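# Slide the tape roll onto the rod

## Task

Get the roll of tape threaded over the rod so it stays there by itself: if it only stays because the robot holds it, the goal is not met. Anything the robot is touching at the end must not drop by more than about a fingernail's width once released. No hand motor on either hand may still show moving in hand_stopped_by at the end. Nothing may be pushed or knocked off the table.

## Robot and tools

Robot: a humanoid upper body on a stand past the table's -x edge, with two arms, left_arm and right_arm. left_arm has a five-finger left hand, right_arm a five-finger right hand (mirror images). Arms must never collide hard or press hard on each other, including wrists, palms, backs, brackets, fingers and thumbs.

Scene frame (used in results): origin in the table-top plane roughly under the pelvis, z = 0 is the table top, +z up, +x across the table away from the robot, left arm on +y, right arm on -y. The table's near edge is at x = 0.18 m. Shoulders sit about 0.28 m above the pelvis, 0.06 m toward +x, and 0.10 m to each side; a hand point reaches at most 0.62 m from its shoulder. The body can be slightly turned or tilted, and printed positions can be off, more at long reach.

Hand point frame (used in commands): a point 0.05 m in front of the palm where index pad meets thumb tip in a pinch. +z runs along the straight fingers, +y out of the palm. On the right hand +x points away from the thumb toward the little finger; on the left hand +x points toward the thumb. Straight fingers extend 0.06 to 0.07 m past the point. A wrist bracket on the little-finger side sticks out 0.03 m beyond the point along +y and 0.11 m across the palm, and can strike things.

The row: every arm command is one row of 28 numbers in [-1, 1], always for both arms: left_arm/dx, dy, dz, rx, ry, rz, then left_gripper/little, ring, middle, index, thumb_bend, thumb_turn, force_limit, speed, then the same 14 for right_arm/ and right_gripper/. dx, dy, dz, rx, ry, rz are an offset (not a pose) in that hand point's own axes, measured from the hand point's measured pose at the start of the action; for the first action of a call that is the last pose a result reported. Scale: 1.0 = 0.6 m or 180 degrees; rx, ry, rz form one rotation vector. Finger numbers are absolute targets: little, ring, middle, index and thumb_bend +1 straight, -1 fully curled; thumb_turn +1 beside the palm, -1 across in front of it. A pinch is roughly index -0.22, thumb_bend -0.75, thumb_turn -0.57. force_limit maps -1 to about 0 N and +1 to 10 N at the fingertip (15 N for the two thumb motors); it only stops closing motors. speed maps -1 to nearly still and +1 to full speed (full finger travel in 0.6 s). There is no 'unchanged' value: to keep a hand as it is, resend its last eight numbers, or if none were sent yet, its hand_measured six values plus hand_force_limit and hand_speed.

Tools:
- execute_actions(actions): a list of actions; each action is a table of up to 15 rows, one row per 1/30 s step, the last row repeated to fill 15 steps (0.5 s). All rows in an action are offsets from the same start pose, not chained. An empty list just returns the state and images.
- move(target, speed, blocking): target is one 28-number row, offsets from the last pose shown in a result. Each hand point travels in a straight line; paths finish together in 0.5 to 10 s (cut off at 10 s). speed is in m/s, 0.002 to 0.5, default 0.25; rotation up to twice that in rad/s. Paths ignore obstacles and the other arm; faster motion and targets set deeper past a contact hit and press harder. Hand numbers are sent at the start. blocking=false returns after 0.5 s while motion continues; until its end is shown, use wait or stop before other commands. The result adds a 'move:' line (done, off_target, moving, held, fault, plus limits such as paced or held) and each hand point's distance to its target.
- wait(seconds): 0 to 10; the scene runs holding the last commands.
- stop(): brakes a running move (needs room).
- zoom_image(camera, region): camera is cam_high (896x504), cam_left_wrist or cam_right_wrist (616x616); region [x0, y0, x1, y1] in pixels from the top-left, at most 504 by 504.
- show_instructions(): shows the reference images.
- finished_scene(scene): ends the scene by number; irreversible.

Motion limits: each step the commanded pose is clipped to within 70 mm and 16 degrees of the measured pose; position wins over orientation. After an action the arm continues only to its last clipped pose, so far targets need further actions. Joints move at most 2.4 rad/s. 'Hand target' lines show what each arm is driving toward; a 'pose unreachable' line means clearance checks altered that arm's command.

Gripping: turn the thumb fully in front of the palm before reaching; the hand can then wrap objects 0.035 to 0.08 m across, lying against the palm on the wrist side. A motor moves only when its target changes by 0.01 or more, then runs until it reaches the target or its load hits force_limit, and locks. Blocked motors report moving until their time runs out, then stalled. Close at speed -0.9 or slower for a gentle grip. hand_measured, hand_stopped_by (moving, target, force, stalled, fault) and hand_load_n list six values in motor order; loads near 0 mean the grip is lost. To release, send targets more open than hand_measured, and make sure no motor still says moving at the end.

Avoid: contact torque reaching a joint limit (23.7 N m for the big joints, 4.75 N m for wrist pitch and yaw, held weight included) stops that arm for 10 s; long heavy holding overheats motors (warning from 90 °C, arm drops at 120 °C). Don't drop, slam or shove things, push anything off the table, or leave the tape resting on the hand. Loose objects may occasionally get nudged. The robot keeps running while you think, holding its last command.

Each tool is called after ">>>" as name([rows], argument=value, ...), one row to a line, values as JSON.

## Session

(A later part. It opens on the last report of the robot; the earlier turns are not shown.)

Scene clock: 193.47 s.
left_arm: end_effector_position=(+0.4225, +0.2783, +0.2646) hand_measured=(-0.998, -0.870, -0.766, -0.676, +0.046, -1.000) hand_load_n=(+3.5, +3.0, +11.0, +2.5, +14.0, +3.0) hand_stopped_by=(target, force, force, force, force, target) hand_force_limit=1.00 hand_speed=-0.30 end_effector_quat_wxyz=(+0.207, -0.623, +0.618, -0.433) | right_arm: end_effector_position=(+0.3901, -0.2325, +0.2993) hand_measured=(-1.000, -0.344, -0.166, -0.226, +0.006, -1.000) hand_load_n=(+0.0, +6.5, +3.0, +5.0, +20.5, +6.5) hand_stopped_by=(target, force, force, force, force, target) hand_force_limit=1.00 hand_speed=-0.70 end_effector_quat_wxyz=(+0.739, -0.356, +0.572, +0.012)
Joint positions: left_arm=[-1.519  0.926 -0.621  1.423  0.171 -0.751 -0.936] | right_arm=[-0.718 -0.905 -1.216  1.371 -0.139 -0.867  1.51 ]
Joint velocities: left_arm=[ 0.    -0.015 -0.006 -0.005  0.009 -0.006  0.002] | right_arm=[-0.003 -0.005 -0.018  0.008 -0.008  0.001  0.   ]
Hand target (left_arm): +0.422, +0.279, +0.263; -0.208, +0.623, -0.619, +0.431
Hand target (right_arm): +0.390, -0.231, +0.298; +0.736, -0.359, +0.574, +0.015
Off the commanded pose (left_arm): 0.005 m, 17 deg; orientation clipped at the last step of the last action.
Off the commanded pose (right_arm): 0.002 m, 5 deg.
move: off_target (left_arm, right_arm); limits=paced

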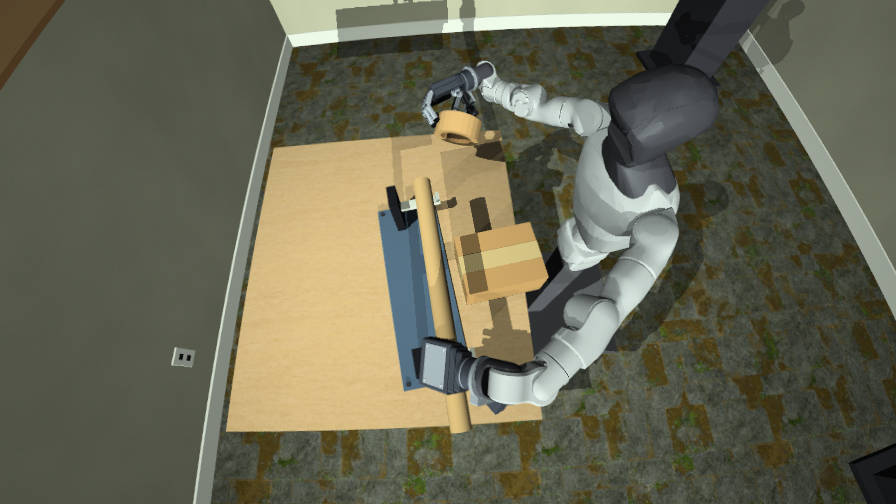

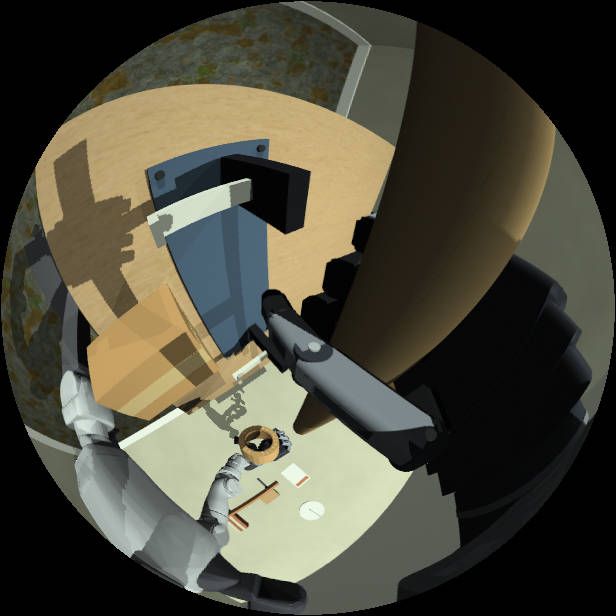

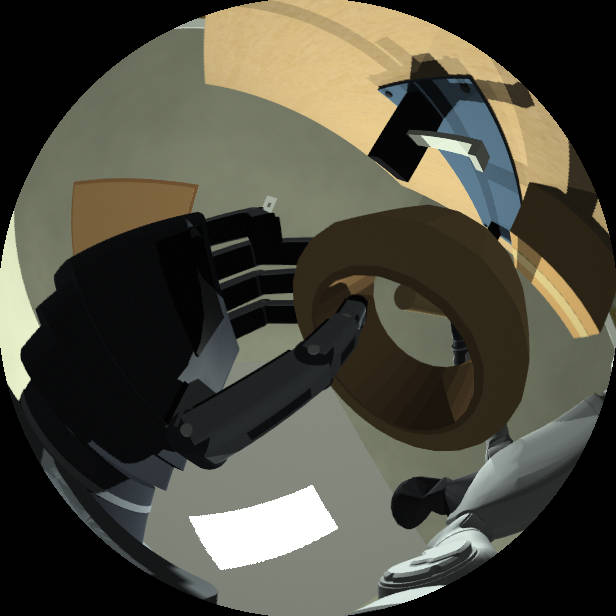

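>>> move(target=[0.078,0.074,-0.068,0,0,0,-1,-1,-1,-1,-0.65,-1,1,-0.3,0,0,0,0,0,0,-1,-0.7,-0.7,-0.7,-0.3,-1,1,-0.7], speed=0.06)

>>> zoom_image(camera="cam_high", region=[340,50,540,250])

>>> zoom_image(camera="cam_left_wrist", region=[200,360,360,520])

Scene clock: 206.90 s.
left_arm: end_effector_position=(+0.3562, +0.2375, +0.2639) hand_measured=(-0.998, -0.870, -0.766, -0.676, +0.046, -1.000) hand_load_n=(+3.5, +3.0, +11.0, +2.5, +14.0, +3.0) hand_stopped_by=(target, force, force, force, force, target) hand_force_limit=1.00 hand_speed=-0.30 end_effector_quat_wxyz=(+0.089, -0.577, +0.659, -0.475) | right_arm: end_effector_position=(+0.3901, -0.2325, +0.2993) hand_measured=(-1.000, -0.344, -0.166, -0.226, +0.006, -1.000) hand_load_n=(+0.0, +6.5, +3.0, +5.0, +20.5, +6.5) hand_stopped_by=(target, force, force, force, force, target) hand_force_limit=1.00 hand_speed=-0.70 end_effector_quat_wxyz=(+0.739, -0.356, +0.572, +0.012)
Joint positions: left_arm=[-1.623  0.718 -0.903  2.081 -0.671 -1.284 -1.581] | right_arm=[-0.718 -0.905 -1.216  1.371 -0.139 -0.866  1.51 ]
Joint velocities: left_arm=[ 0.     0.002 -0.012  0.002  0.003  0.01   0.   ] | right_arm=[ 0.    -0.015 -0.014  0.003 -0.005  0.     0.   ]
Hand target (left_arm): +0.356, +0.237, +0.264; +0.088, -0.578, +0.658, -0.474
Hand target (right_arm): +0.390, -0.232, +0.299; +0.739, -0.356, +0.572, +0.012
Off the commanded pose (left_arm): 0.002 m, 16 deg.
Off the commanded pose (right_arm): 0.000 m, 0 deg.
joint sent to its limit (left arm) — the command would take joint 1 (shoulder pitch) past its lower limit, joint 4 (elbow) past its upper limit and joint 7 (wrist yaw) past its lower limit, so those joints were sent only as far as their limits.
move: off_target (left_arm); limits=paced

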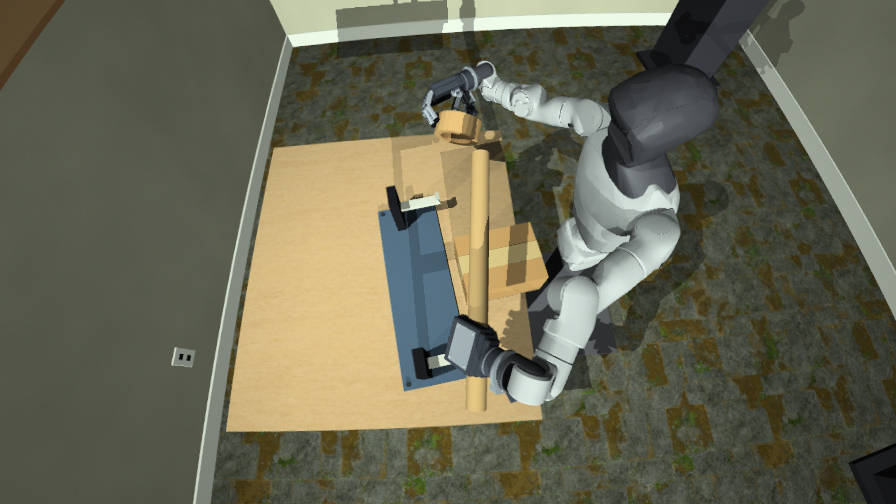

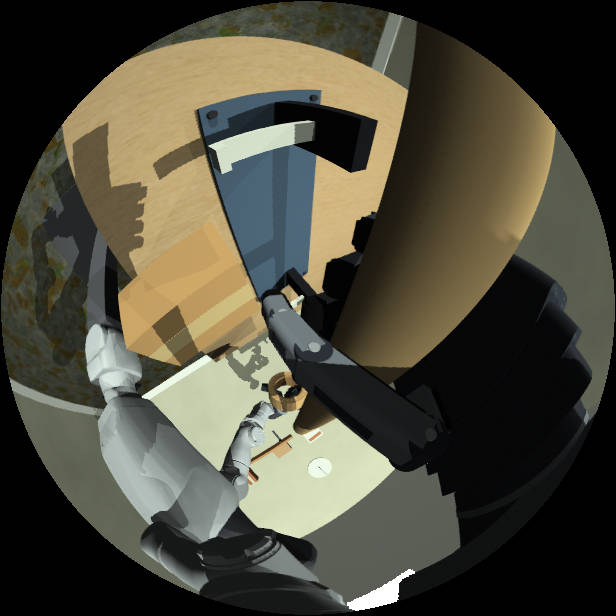

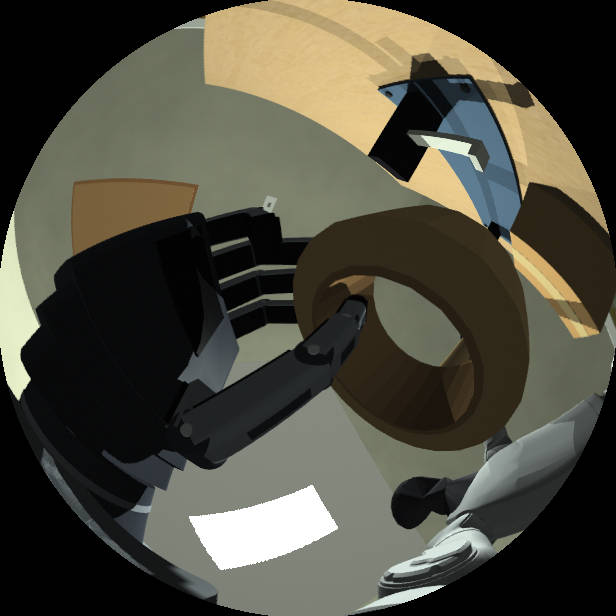

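Region (340, 50, 540, 250) of cam_high's 896x504 image, scaled by 2.520, with more detail than that image has.

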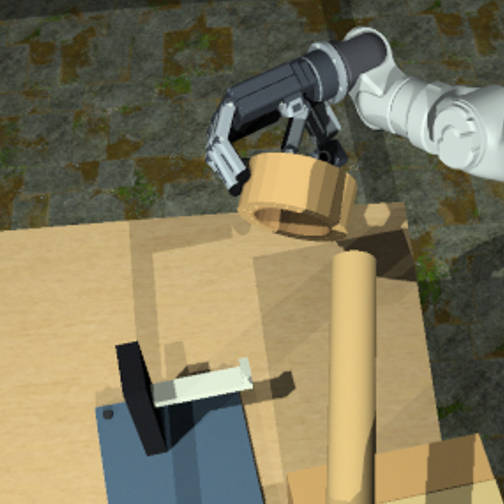

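Region (200, 360, 360, 520) of cam_left_wrist's 616x616 image, scaled by 3.150, with more detail than that image has.

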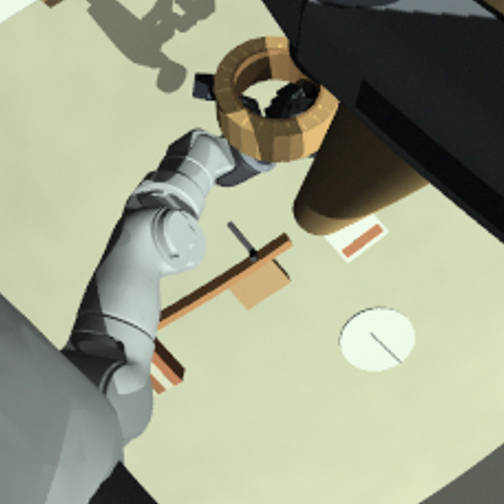

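>>> move(target=[-0.016,-0.034,0.033,-0.022,-0.048,0.047,-1,-1,-1,-1,-0.65,-1,1,-0.3,0,0,0,0,0,0,-1,-0.7,-0.7,-0.7,-0.3,-1,1,-0.7], speed=0.06)

>>> zoom_image(camera="cam_high", region=[340,50,540,250])

>>> zoom_image(camera="cam_left_wrist", region=[200,360,360,520])

Scene clock: 214.33 s.
left_arm: end_effector_position=(+0.3863, +0.2351, +0.2627) hand_measured=(-0.998, -0.870, -0.766, -0.676, +0.046, -1.000) hand_load_n=(+3.5, +3.0, +11.0, +2.5, +14.0, +3.0) hand_stopped_by=(target, force, force, force, force, target) hand_force_limit=1.00 hand_speed=-0.30 end_effector_quat_wxyz=(+0.137, -0.551, +0.701, -0.433) | right_arm: end_effector_position=(+0.3901, -0.2325, +0.2993) hand_measured=(-1.000, -0.344, -0.166, -0.226, +0.006, -1.000) hand_load_n=(+0.0, +6.5, +3.0, +5.0, +20.5, +6.5) hand_stopped_by=(target, force, force, force, force, target) hand_force_limit=1.00 hand_speed=-0.70 end_effector_quat_wxyz=(+0.739, -0.356, +0.572, +0.012)
Joint positions: left_arm=[-1.623  0.73  -1.264  1.856 -0.671 -1.151 -1.299] | right_arm=[-0.718 -0.905 -1.216  1.371 -0.139 -0.866  1.51 ]
Joint velocities: left_arm=[ 0.003  0.095  0.    -0.218  0.114  0.115  0.079] | right_arm=[ 0.008  0.     0.006  0.008 -0.014  0.     0.   ]
Hand target (left_arm): +0.386, +0.236, +0.262; +0.136, -0.552, +0.702, -0.430
Hand target (right_arm): +0.390, -0.232, +0.299; +0.739, -0.356, +0.572, +0.012
Off the commanded pose (left_arm): 0.003 m, 5 deg.
Off the commanded pose (right_arm): 0.000 m, 0 deg.
joint sent to its limit (left arm) — the command would take joint 1 (shoulder pitch) past its lower limit and joint 3 (shoulder yaw) past its lower limit, so those joints were sent only as far as their limits.
move: off_target (left_arm)

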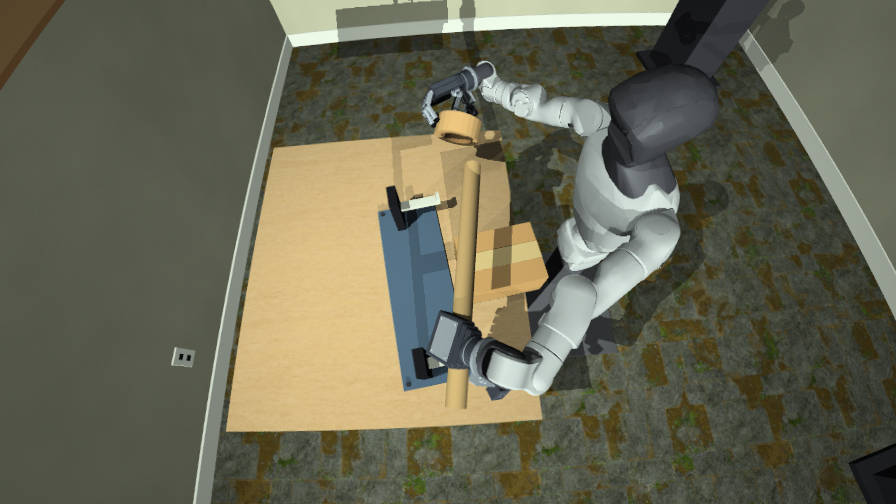

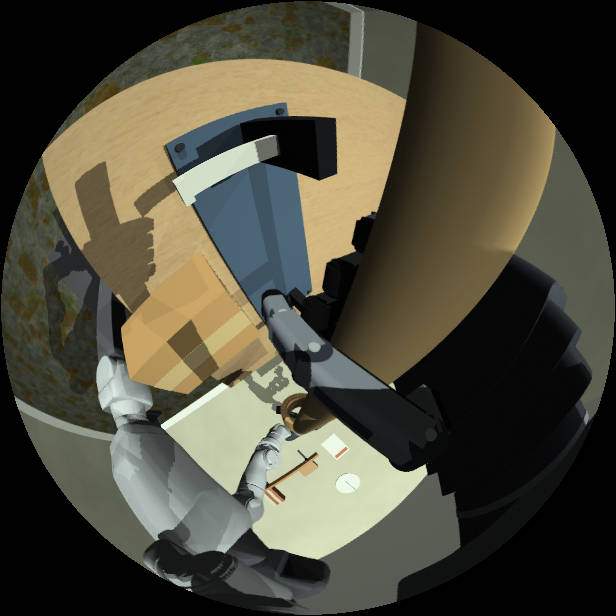

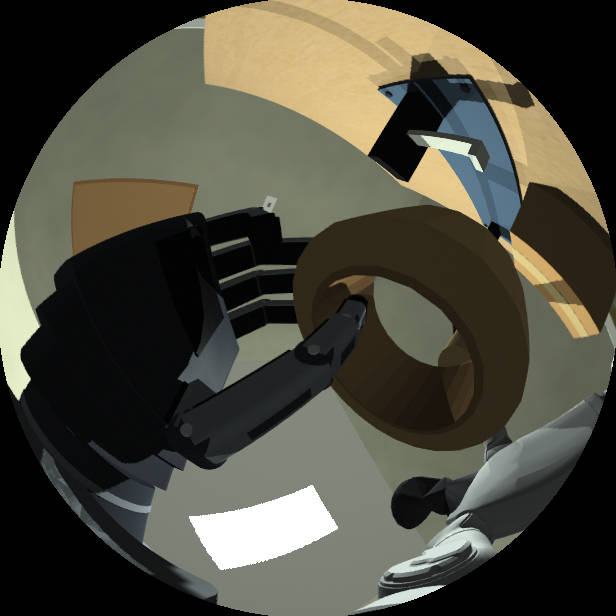

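Region (340, 50, 540, 250) of cam_high's 896x504 image, scaled by 2.520, with more detail than that image has.

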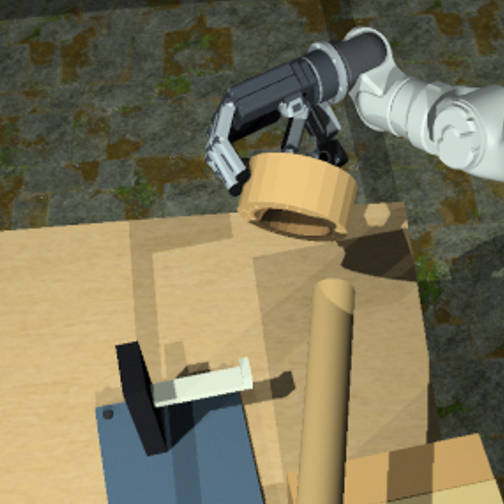

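Region (200, 360, 360, 520) of cam_left_wrist's 616x616 image, scaled by 3.150, with more detail than that image has.

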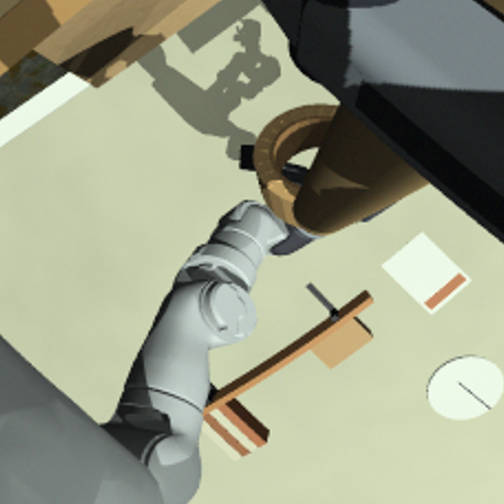

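>>> move(target=[0,0.011,0.072,0,0,0,-1,-1,-1,-1,-0.65,-1,1,-0.3,0,0,0,0,0,0,-1,-0.7,-0.7,-0.7,-0.3,-1,1,-0.7], speed=0.04)

>>> zoom_image(camera="cam_high", region=[340,50,540,250])

>>> zoom_image(camera="cam_left_wrist", region=[240,360,360,480])

Scene clock: 221.37 s.
left_arm: end_effector_position=(+0.4104, +0.2162, +0.2324) hand_measured=(-0.998, -0.870, -0.766, -0.676, +0.046, -1.000) hand_load_n=(+3.5, +3.0, +11.0, +2.5, +14.0, +3.0) hand_stopped_by=(target, force, force, force, force, target) hand_force_limit=1.00 hand_speed=-0.30 end_effector_quat_wxyz=(+0.142, -0.551, +0.699, -0.433) | right_arm: end_effector_position=(+0.3901, -0.2325, +0.2993) hand_measured=(-1.000, -0.344, -0.166, -0.226, +0.006, -1.000) hand_load_n=(+0.0, +6.5, +3.0, +5.0, +20.5, +6.5) hand_stopped_by=(target, force, force, force, force, target) hand_force_limit=1.00 hand_speed=-0.70 end_effector_quat_wxyz=(+0.739, -0.356, +0.572, +0.012)
Joint positions: left_arm=[-1.551  0.757 -1.264  1.591 -0.413 -0.984 -0.959] | right_arm=[-0.718 -0.905 -1.216  1.371 -0.139 -0.866  1.51 ]
Joint velocities: left_arm=[ 0.011  0.12   0.014 -0.235  0.034  0.13   0.065] | right_arm=[ 0.002 -0.005  0.031 -0.002 -0.002  0.     0.   ]
Hand target (left_arm): +0.410, +0.218, +0.231; +0.142, -0.553, +0.700, -0.430
Hand target (right_arm): +0.390, -0.232, +0.299; +0.739, -0.356, +0.572, +0.012
Off the commanded pose (left_arm): 0.001 m, 1 deg.
Off the commanded pose (right_arm): 0.000 m, 0 deg.
joint sent to its limit (left arm) — the command would take joint 3 (shoulder yaw) past its lower limit, so that joint was sent only as far as its limit.
move: done

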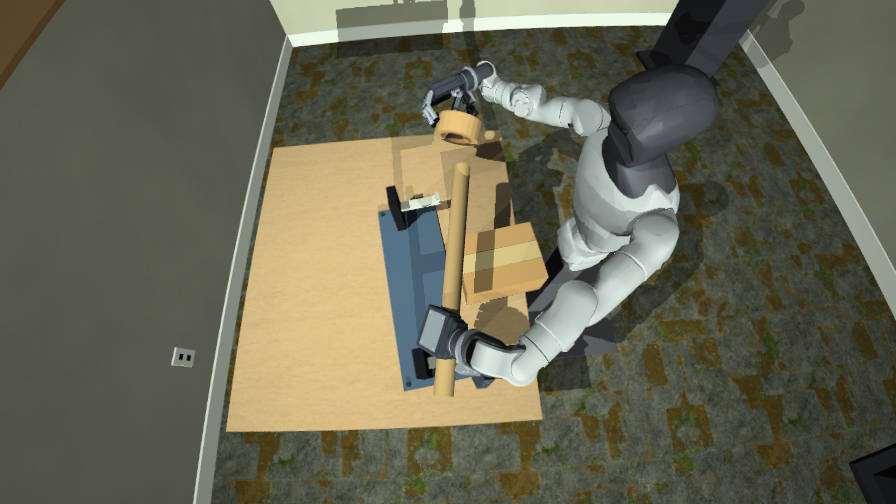

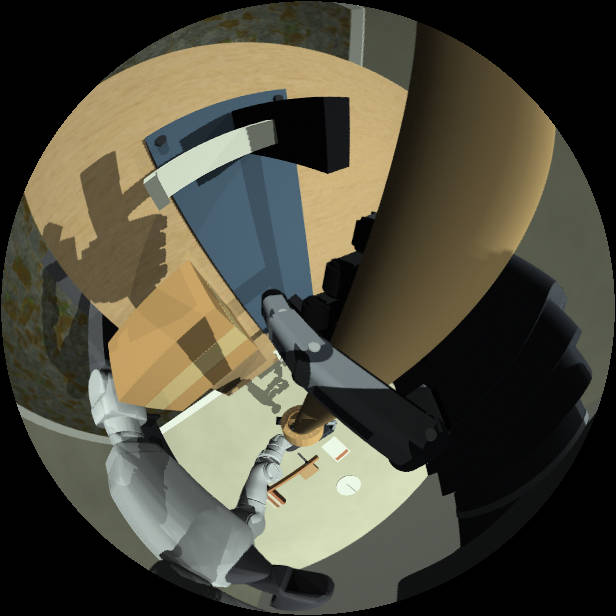

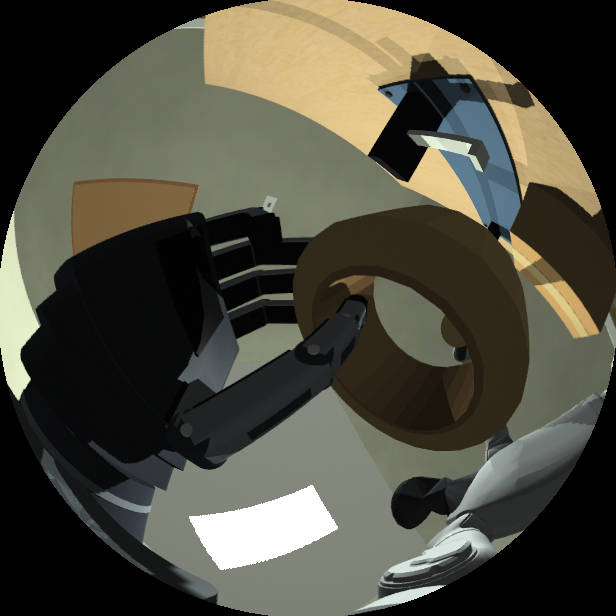

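Region (340, 50, 540, 250) of cam_high's 896x504 image, scaled by 2.520, with more detail than that image has.

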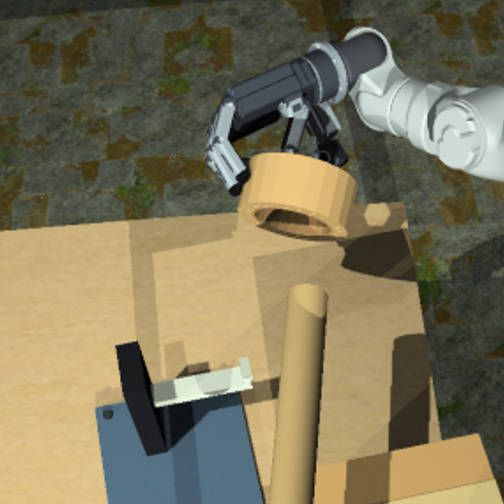

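Region (240, 360, 360, 480) of cam_left_wrist's 616x616 image, scaled by 4.200, with more detail than that image has.

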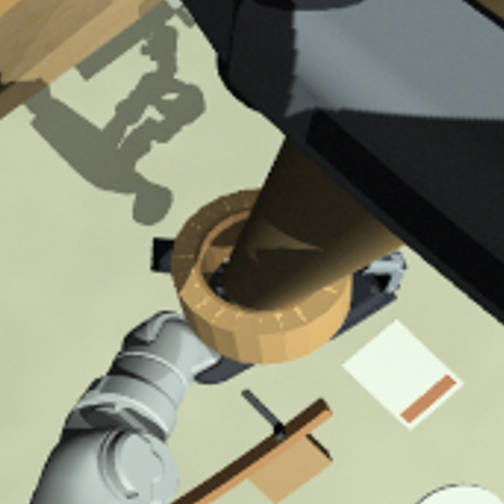

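>>> move(target=[0.049,-0.019,0.028,0,0,0,-1,-1,-1,-1,-0.65,-1,1,-0.3,0,0,0,0,0,0,-1,-0.7,-0.7,-0.7,-0.3,-1,1,-0.7], speed=0.03)

>>> zoom_image(camera="cam_high", region=[380,70,520,210])

>>> zoom_image(camera="cam_left_wrist", region=[240,360,360,480])

Scene clock: 230.17 s.
left_arm: end_effector_position=(+0.4168, +0.1813, +0.2340) hand_measured=(-0.998, -0.870, -0.766, -0.676, +0.046, -1.000) hand_load_n=(+3.5, +3.0, +11.0, +2.0, +14.0, +3.0) hand_stopped_by=(target, force, force, force, force, target) hand_force_limit=1.00 hand_speed=-0.30 end_effector_quat_wxyz=(+0.133, -0.552, +0.698, -0.437) | right_arm: end_effector_position=(+0.3901, -0.2325, +0.2993) hand_measured=(-1.000, -0.344, -0.166, -0.226, +0.006, -1.000) hand_load_n=(+0.0, +6.5, +3.0, +5.0, +20.5, +6.5) hand_stopped_by=(target, force, force, force, force, target) hand_force_limit=1.00 hand_speed=-0.70 end_effector_quat_wxyz=(+0.739, -0.356, +0.572, +0.012)
Joint positions: left_arm=[-1.621  0.495 -1.264  1.977 -0.487 -1.098 -1.057] | right_arm=[-0.718 -0.905 -1.216  1.371 -0.139 -0.866  1.51 ]
Joint velocities: left_arm=[-0.008  0.011  0.006  0.    -0.014  0.    -0.001] | right_arm=[-0.023  0.011  0.     0.006  0.     0.     0.   ]
Hand target (left_arm): +0.417, +0.181, +0.235; +0.134, -0.551, +0.698, -0.438
Hand target (right_arm): +0.390, -0.232, +0.299; +0.739, -0.356, +0.572, +0.012
Off the commanded pose (left_arm): 0.006 m, 1 deg.
Off the commanded pose (right_arm): 0.000 m, 0 deg.
joint sent to its limit (left arm) — the command would take joint 1 (shoulder pitch) past its lower limit and joint 3 (shoulder yaw) past its lower limit, so those joints were sent only as far as their limits.
move: off_target (left_arm)

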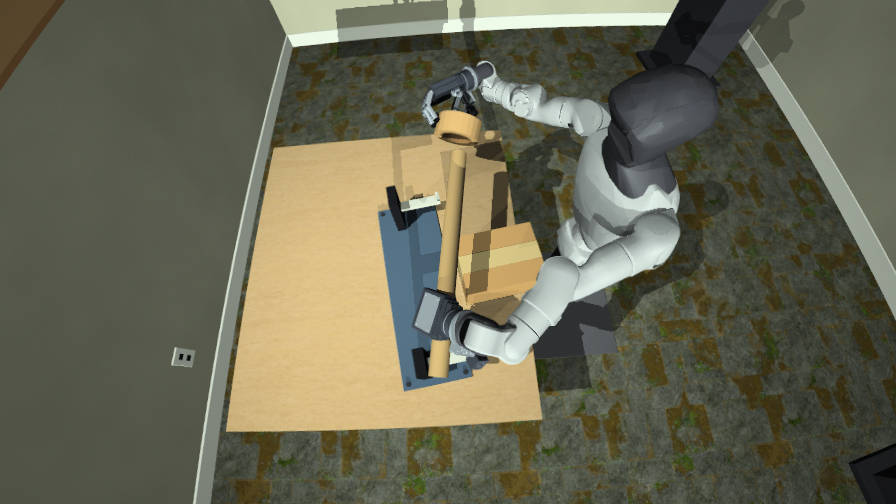

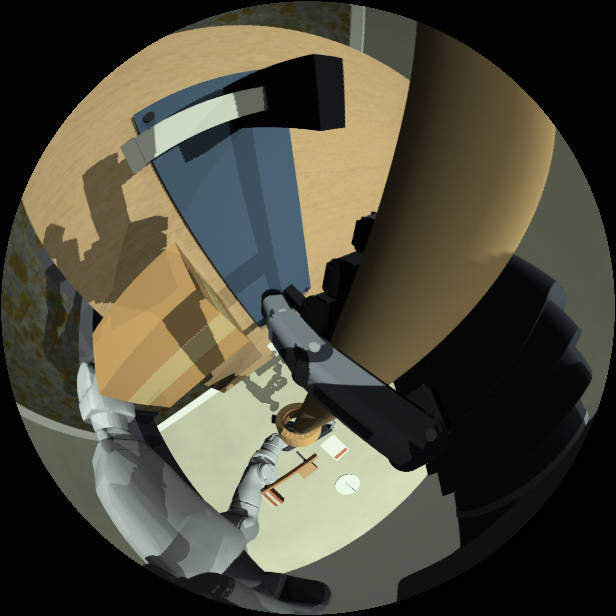

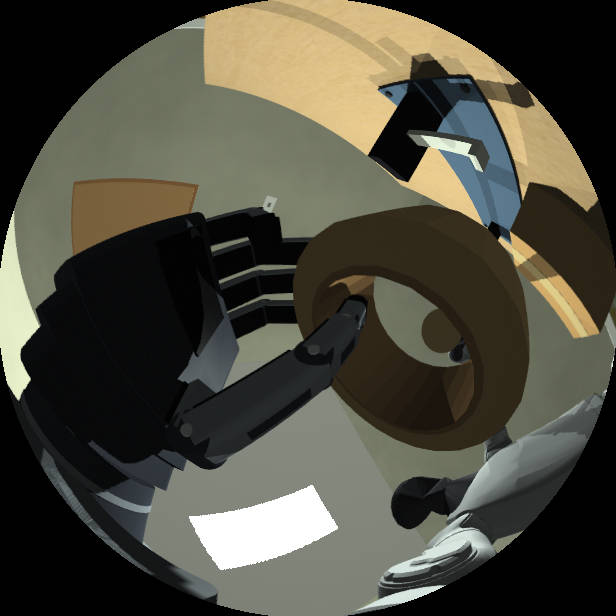

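Region (380, 70, 520, 210) of cam_high's 896x504 image, scaled by 3.600, with more detail than that image has.

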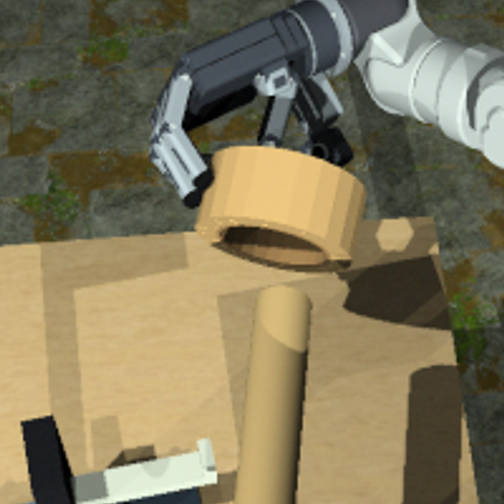

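Region (240, 360, 360, 480) of cam_left_wrist's 616x616 image, scaled by 4.200, with more detail than that image has.

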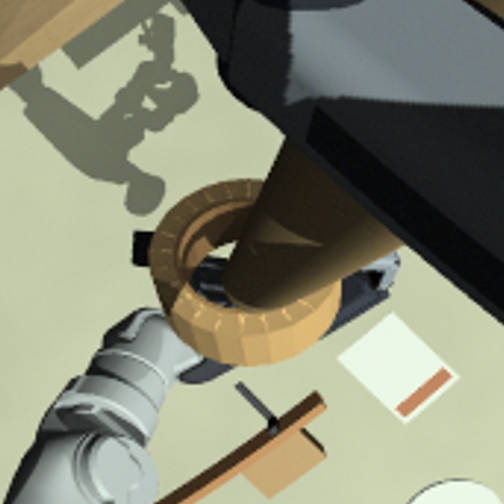

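>>> execute_actions(actions=[])

>>> move(target=[0,0,0,0,0,0,-1,-1,-1,-1,-0.65,-1,1,-0.3,-0.005,0.055,0.04,0,0,0,-1,-0.7,-0.7,-0.7,-0.3,-1,1,-0.7], speed=0.03)

>>> zoom_image(camera="cam_high", region=[360,50,540,230])

Scene clock: 252.37 s.
left_arm: end_effector_position=(+0.4168, +0.1813, +0.2340) hand_measured=(-0.998, -0.870, -0.766, -0.676, +0.046, -1.000) hand_load_n=(+3.5, +3.0, +11.0, +2.0, +14.0, +3.0) hand_stopped_by=(target, force, force, force, force, target) hand_force_limit=1.00 hand_speed=-0.30 end_effector_quat_wxyz=(+0.133, -0.552, +0.698, -0.437) | right_arm: end_effector_position=(+0.3901, -0.2325, +0.2993) hand_measured=(-1.000, -0.344, -0.166, -0.226, +0.006, -1.000) hand_load_n=(+0.0, +6.5, +3.0, +5.0, +20.5, +6.5) hand_stopped_by=(target, force, force, force, force, target) hand_force_limit=1.00 hand_speed=-0.70 end_effector_quat_wxyz=(+0.739, -0.356, +0.572, +0.012)
Joint positions: left_arm=[-1.621  0.495 -1.264  1.977 -0.487 -1.098 -1.057] | right_arm=[-0.718 -0.905 -1.216  1.371 -0.139 -0.866  1.51 ]
Joint velocities: left_arm=[-0.002  0.011 -0.008  0.006  0.003  0.     0.   ] | right_arm=[-0.003 -0.005  0.005 -0.006  0.021  0.     0.   ]
Hand target (left_arm): +0.417, +0.181, +0.235; +0.134, -0.551, +0.698, -0.438
Hand target (right_arm): +0.390, -0.232, +0.299; +0.739, -0.356, +0.572, +0.012
Off the commanded pose (left_arm): 0.006 m, 1 deg.
Off the commanded pose (right_arm): 0.000 m, 0 deg.

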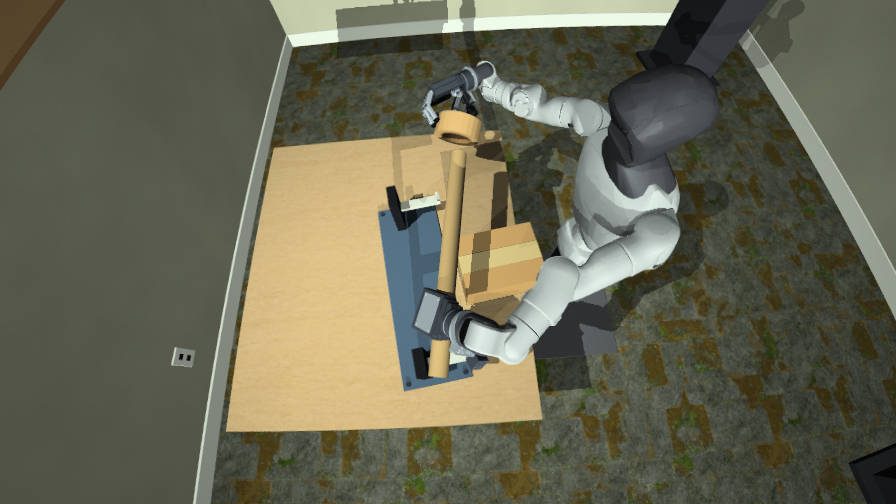

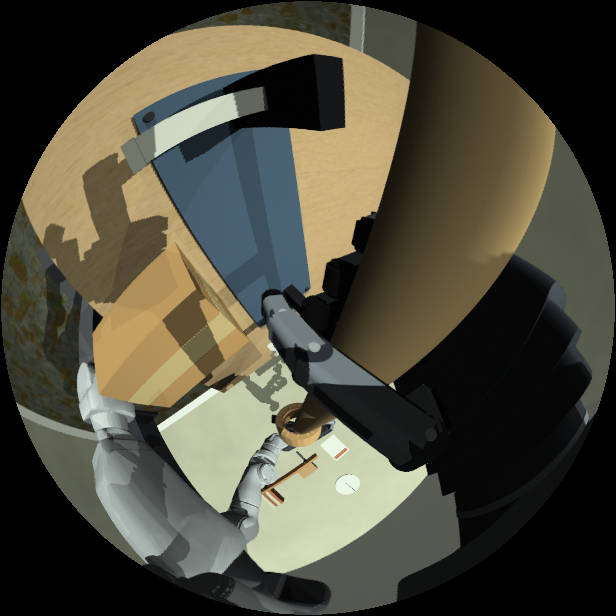

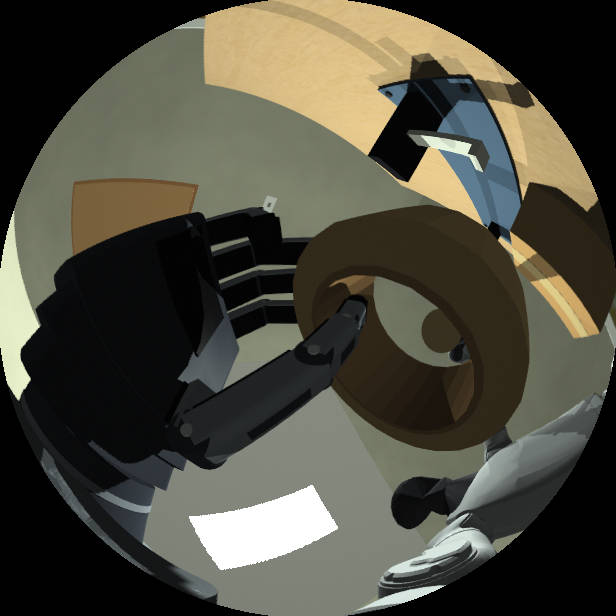

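Scene clock: 254.00 s.
left_arm: end_effector_position=(+0.4168, +0.1813, +0.2340) hand_measured=(-0.998, -0.870, -0.766, -0.676, +0.046, -1.000) hand_load_n=(+3.5, +3.0, +11.0, +2.0, +14.0, +3.0) hand_stopped_by=(target, force, force, force, force, target) hand_force_limit=1.00 hand_speed=-0.30 end_effector_quat_wxyz=(+0.133, -0.552, +0.698, -0.437) | right_arm: end_effector_position=(+0.3955, -0.1950, +0.2867) hand_measured=(-1.000, -0.344, -0.166, -0.226, +0.006, -1.000) hand_load_n=(+0.0, +6.5, +3.0, +5.0, +20.5, +6.5) hand_stopped_by=(target, force, force, force, force, target) hand_force_limit=1.00 hand_speed=-0.70 end_effector_quat_wxyz=(+0.751, -0.373, +0.543, +0.039)
Joint positions: left_arm=[-1.621  0.495 -1.264  1.977 -0.487 -1.098 -1.057] | right_arm=[-0.765 -0.794 -1.189  1.371 -0.139 -0.948  1.514]
Joint velocities: left_arm=[ 0.    -0.003 -0.002  0.003 -0.003  0.     0.   ] | right_arm=[-0.008  0.003  0.005 -0.008 -0.002 -0.001  0.   ]
Hand target (left_arm): +0.417, +0.181, +0.234; +0.133, -0.552, +0.698, -0.437
Hand target (right_arm): +0.396, -0.194, +0.287; +0.752, -0.374, +0.542, +0.039
Off the commanded pose (left_arm): 0.000 m, 0 deg.
Off the commanded pose (right_arm): 0.001 m, 5 deg.
move: off_target (right_arm)

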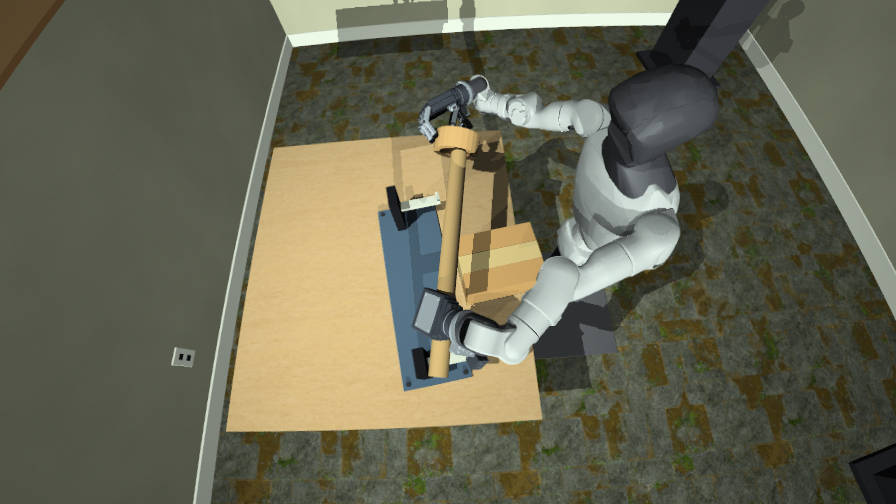

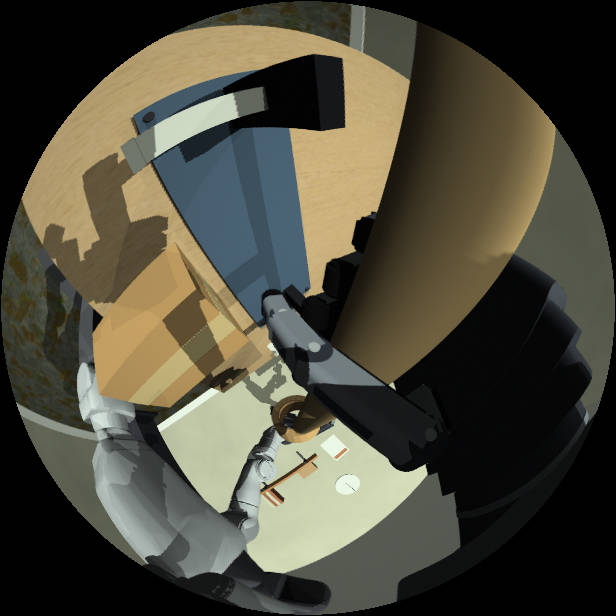

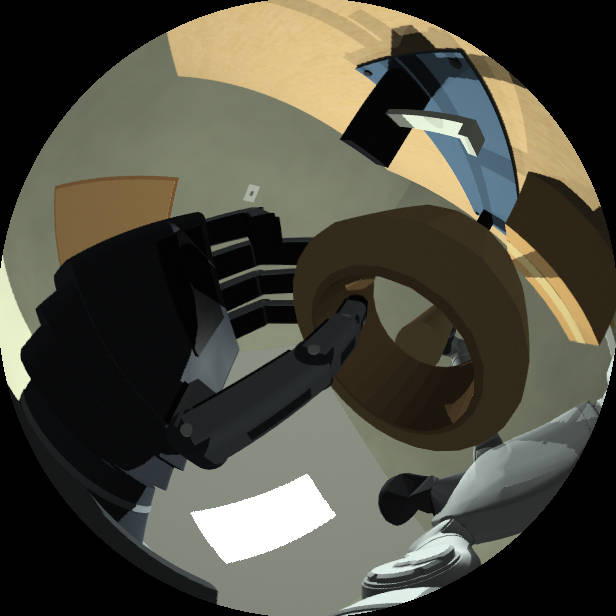

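Region (360, 50, 540, 230) of cam_high's 896x504 image, scaled by 2.800, with more detail than that image has.

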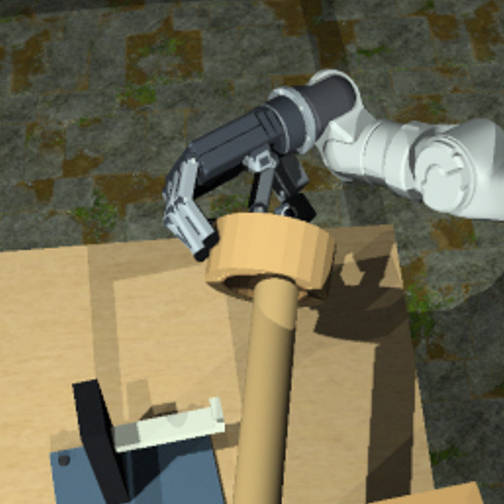

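>>> move(target=[0,0,0,0,0,0,-1,-1,-1,-1,-0.65,-1,1,-0.3,-0.025,0.012,0.014,0,0,0,-1,-0.7,-0.7,-0.7,-0.3,-1,1,-0.7], speed=0.03)

>>> zoom_image(camera="cam_high", region=[390,90,510,210])

>>> zoom_image(camera="cam_left_wrist", region=[250,370,350,470])

Scene clock: 260.77 s.
left_arm: end_effector_position=(+0.4168, +0.1814, +0.2340) hand_measured=(-0.998, -0.870, -0.766, -0.676, +0.046, -1.000) hand_load_n=(+3.5, +3.0, +11.0, +2.0, +14.5, +3.0) hand_stopped_by=(target, force, force, force, force, target) hand_force_limit=1.00 hand_speed=-0.30 end_effector_quat_wxyz=(+0.133, -0.552, +0.698, -0.437) | right_arm: end_effector_position=(+0.3937, -0.1805, +0.2957) hand_measured=(-1.000, -0.344, -0.166, -0.226, +0.006, -1.000) hand_load_n=(+0.0, +7.0, +3.5, +5.0, +20.0, +6.5) hand_stopped_by=(target, force, force, force, force, target) hand_force_limit=1.00 hand_speed=-0.70 end_effector_quat_wxyz=(+0.759, -0.388, +0.519, +0.061)
Joint positions: left_arm=[-1.621  0.496 -1.264  1.977 -0.487 -1.098 -1.057] | right_arm=[-0.816 -0.783 -1.189  1.382 -0.123 -0.952  1.574]
Joint velocities: left_arm=[-0.005  0.011  0.005  0.012  0.006  0.     0.   ] | right_arm=[ 0.005  0.     0.005  0.049  0.008 -0.024  0.   ]
Hand target (left_arm): +0.417, +0.181, +0.234; +0.133, -0.552, +0.698, -0.437
Hand target (right_arm): +0.393, -0.180, +0.296; +0.761, -0.388, +0.517, +0.062
Off the commanded pose (left_arm): 0.000 m, 0 deg.
Off the commanded pose (right_arm): 0.002 m, 4 deg.
move: off_target (right_arm)

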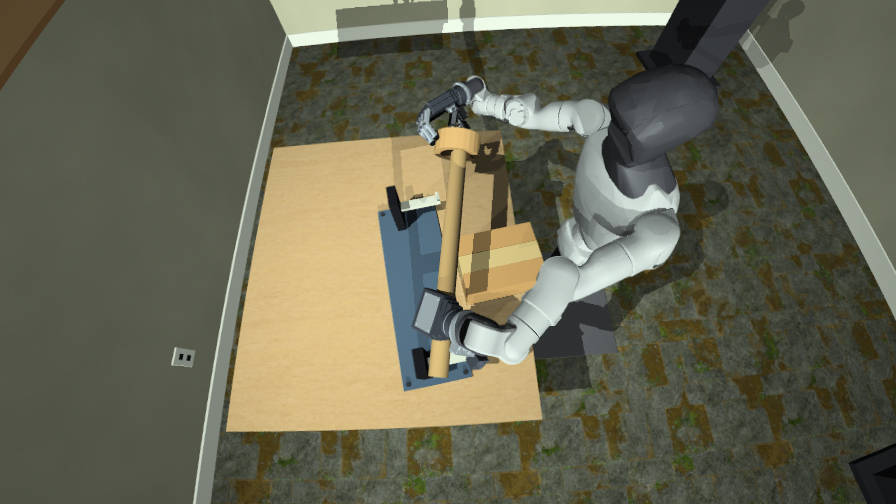

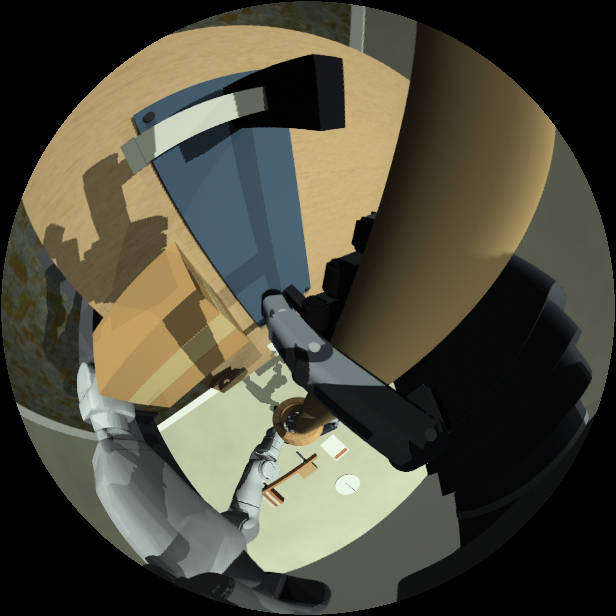

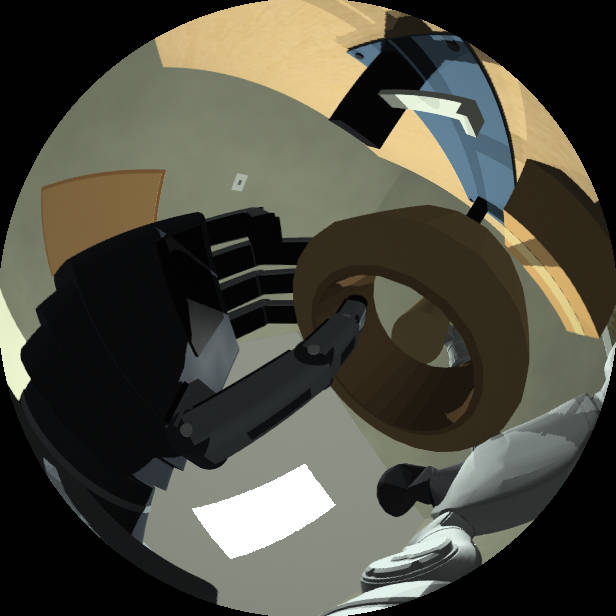

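Region (390, 90, 510, 210) of cam_high's 896x504 image, scaled by 4.200, with more detail than that image has.

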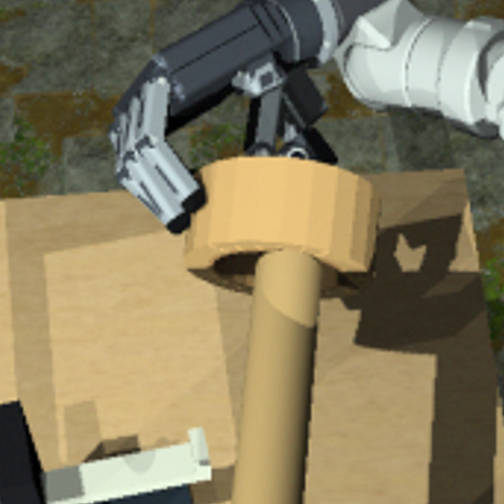

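Region (250, 370, 350, 470) of cam_left_wrist's 616x616 image, scaled by 5.040, with more detail than that image has.

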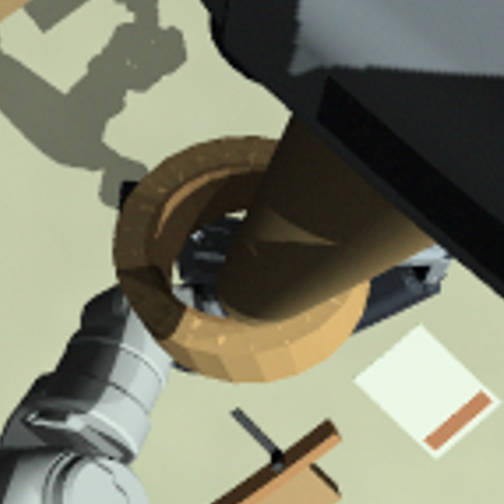

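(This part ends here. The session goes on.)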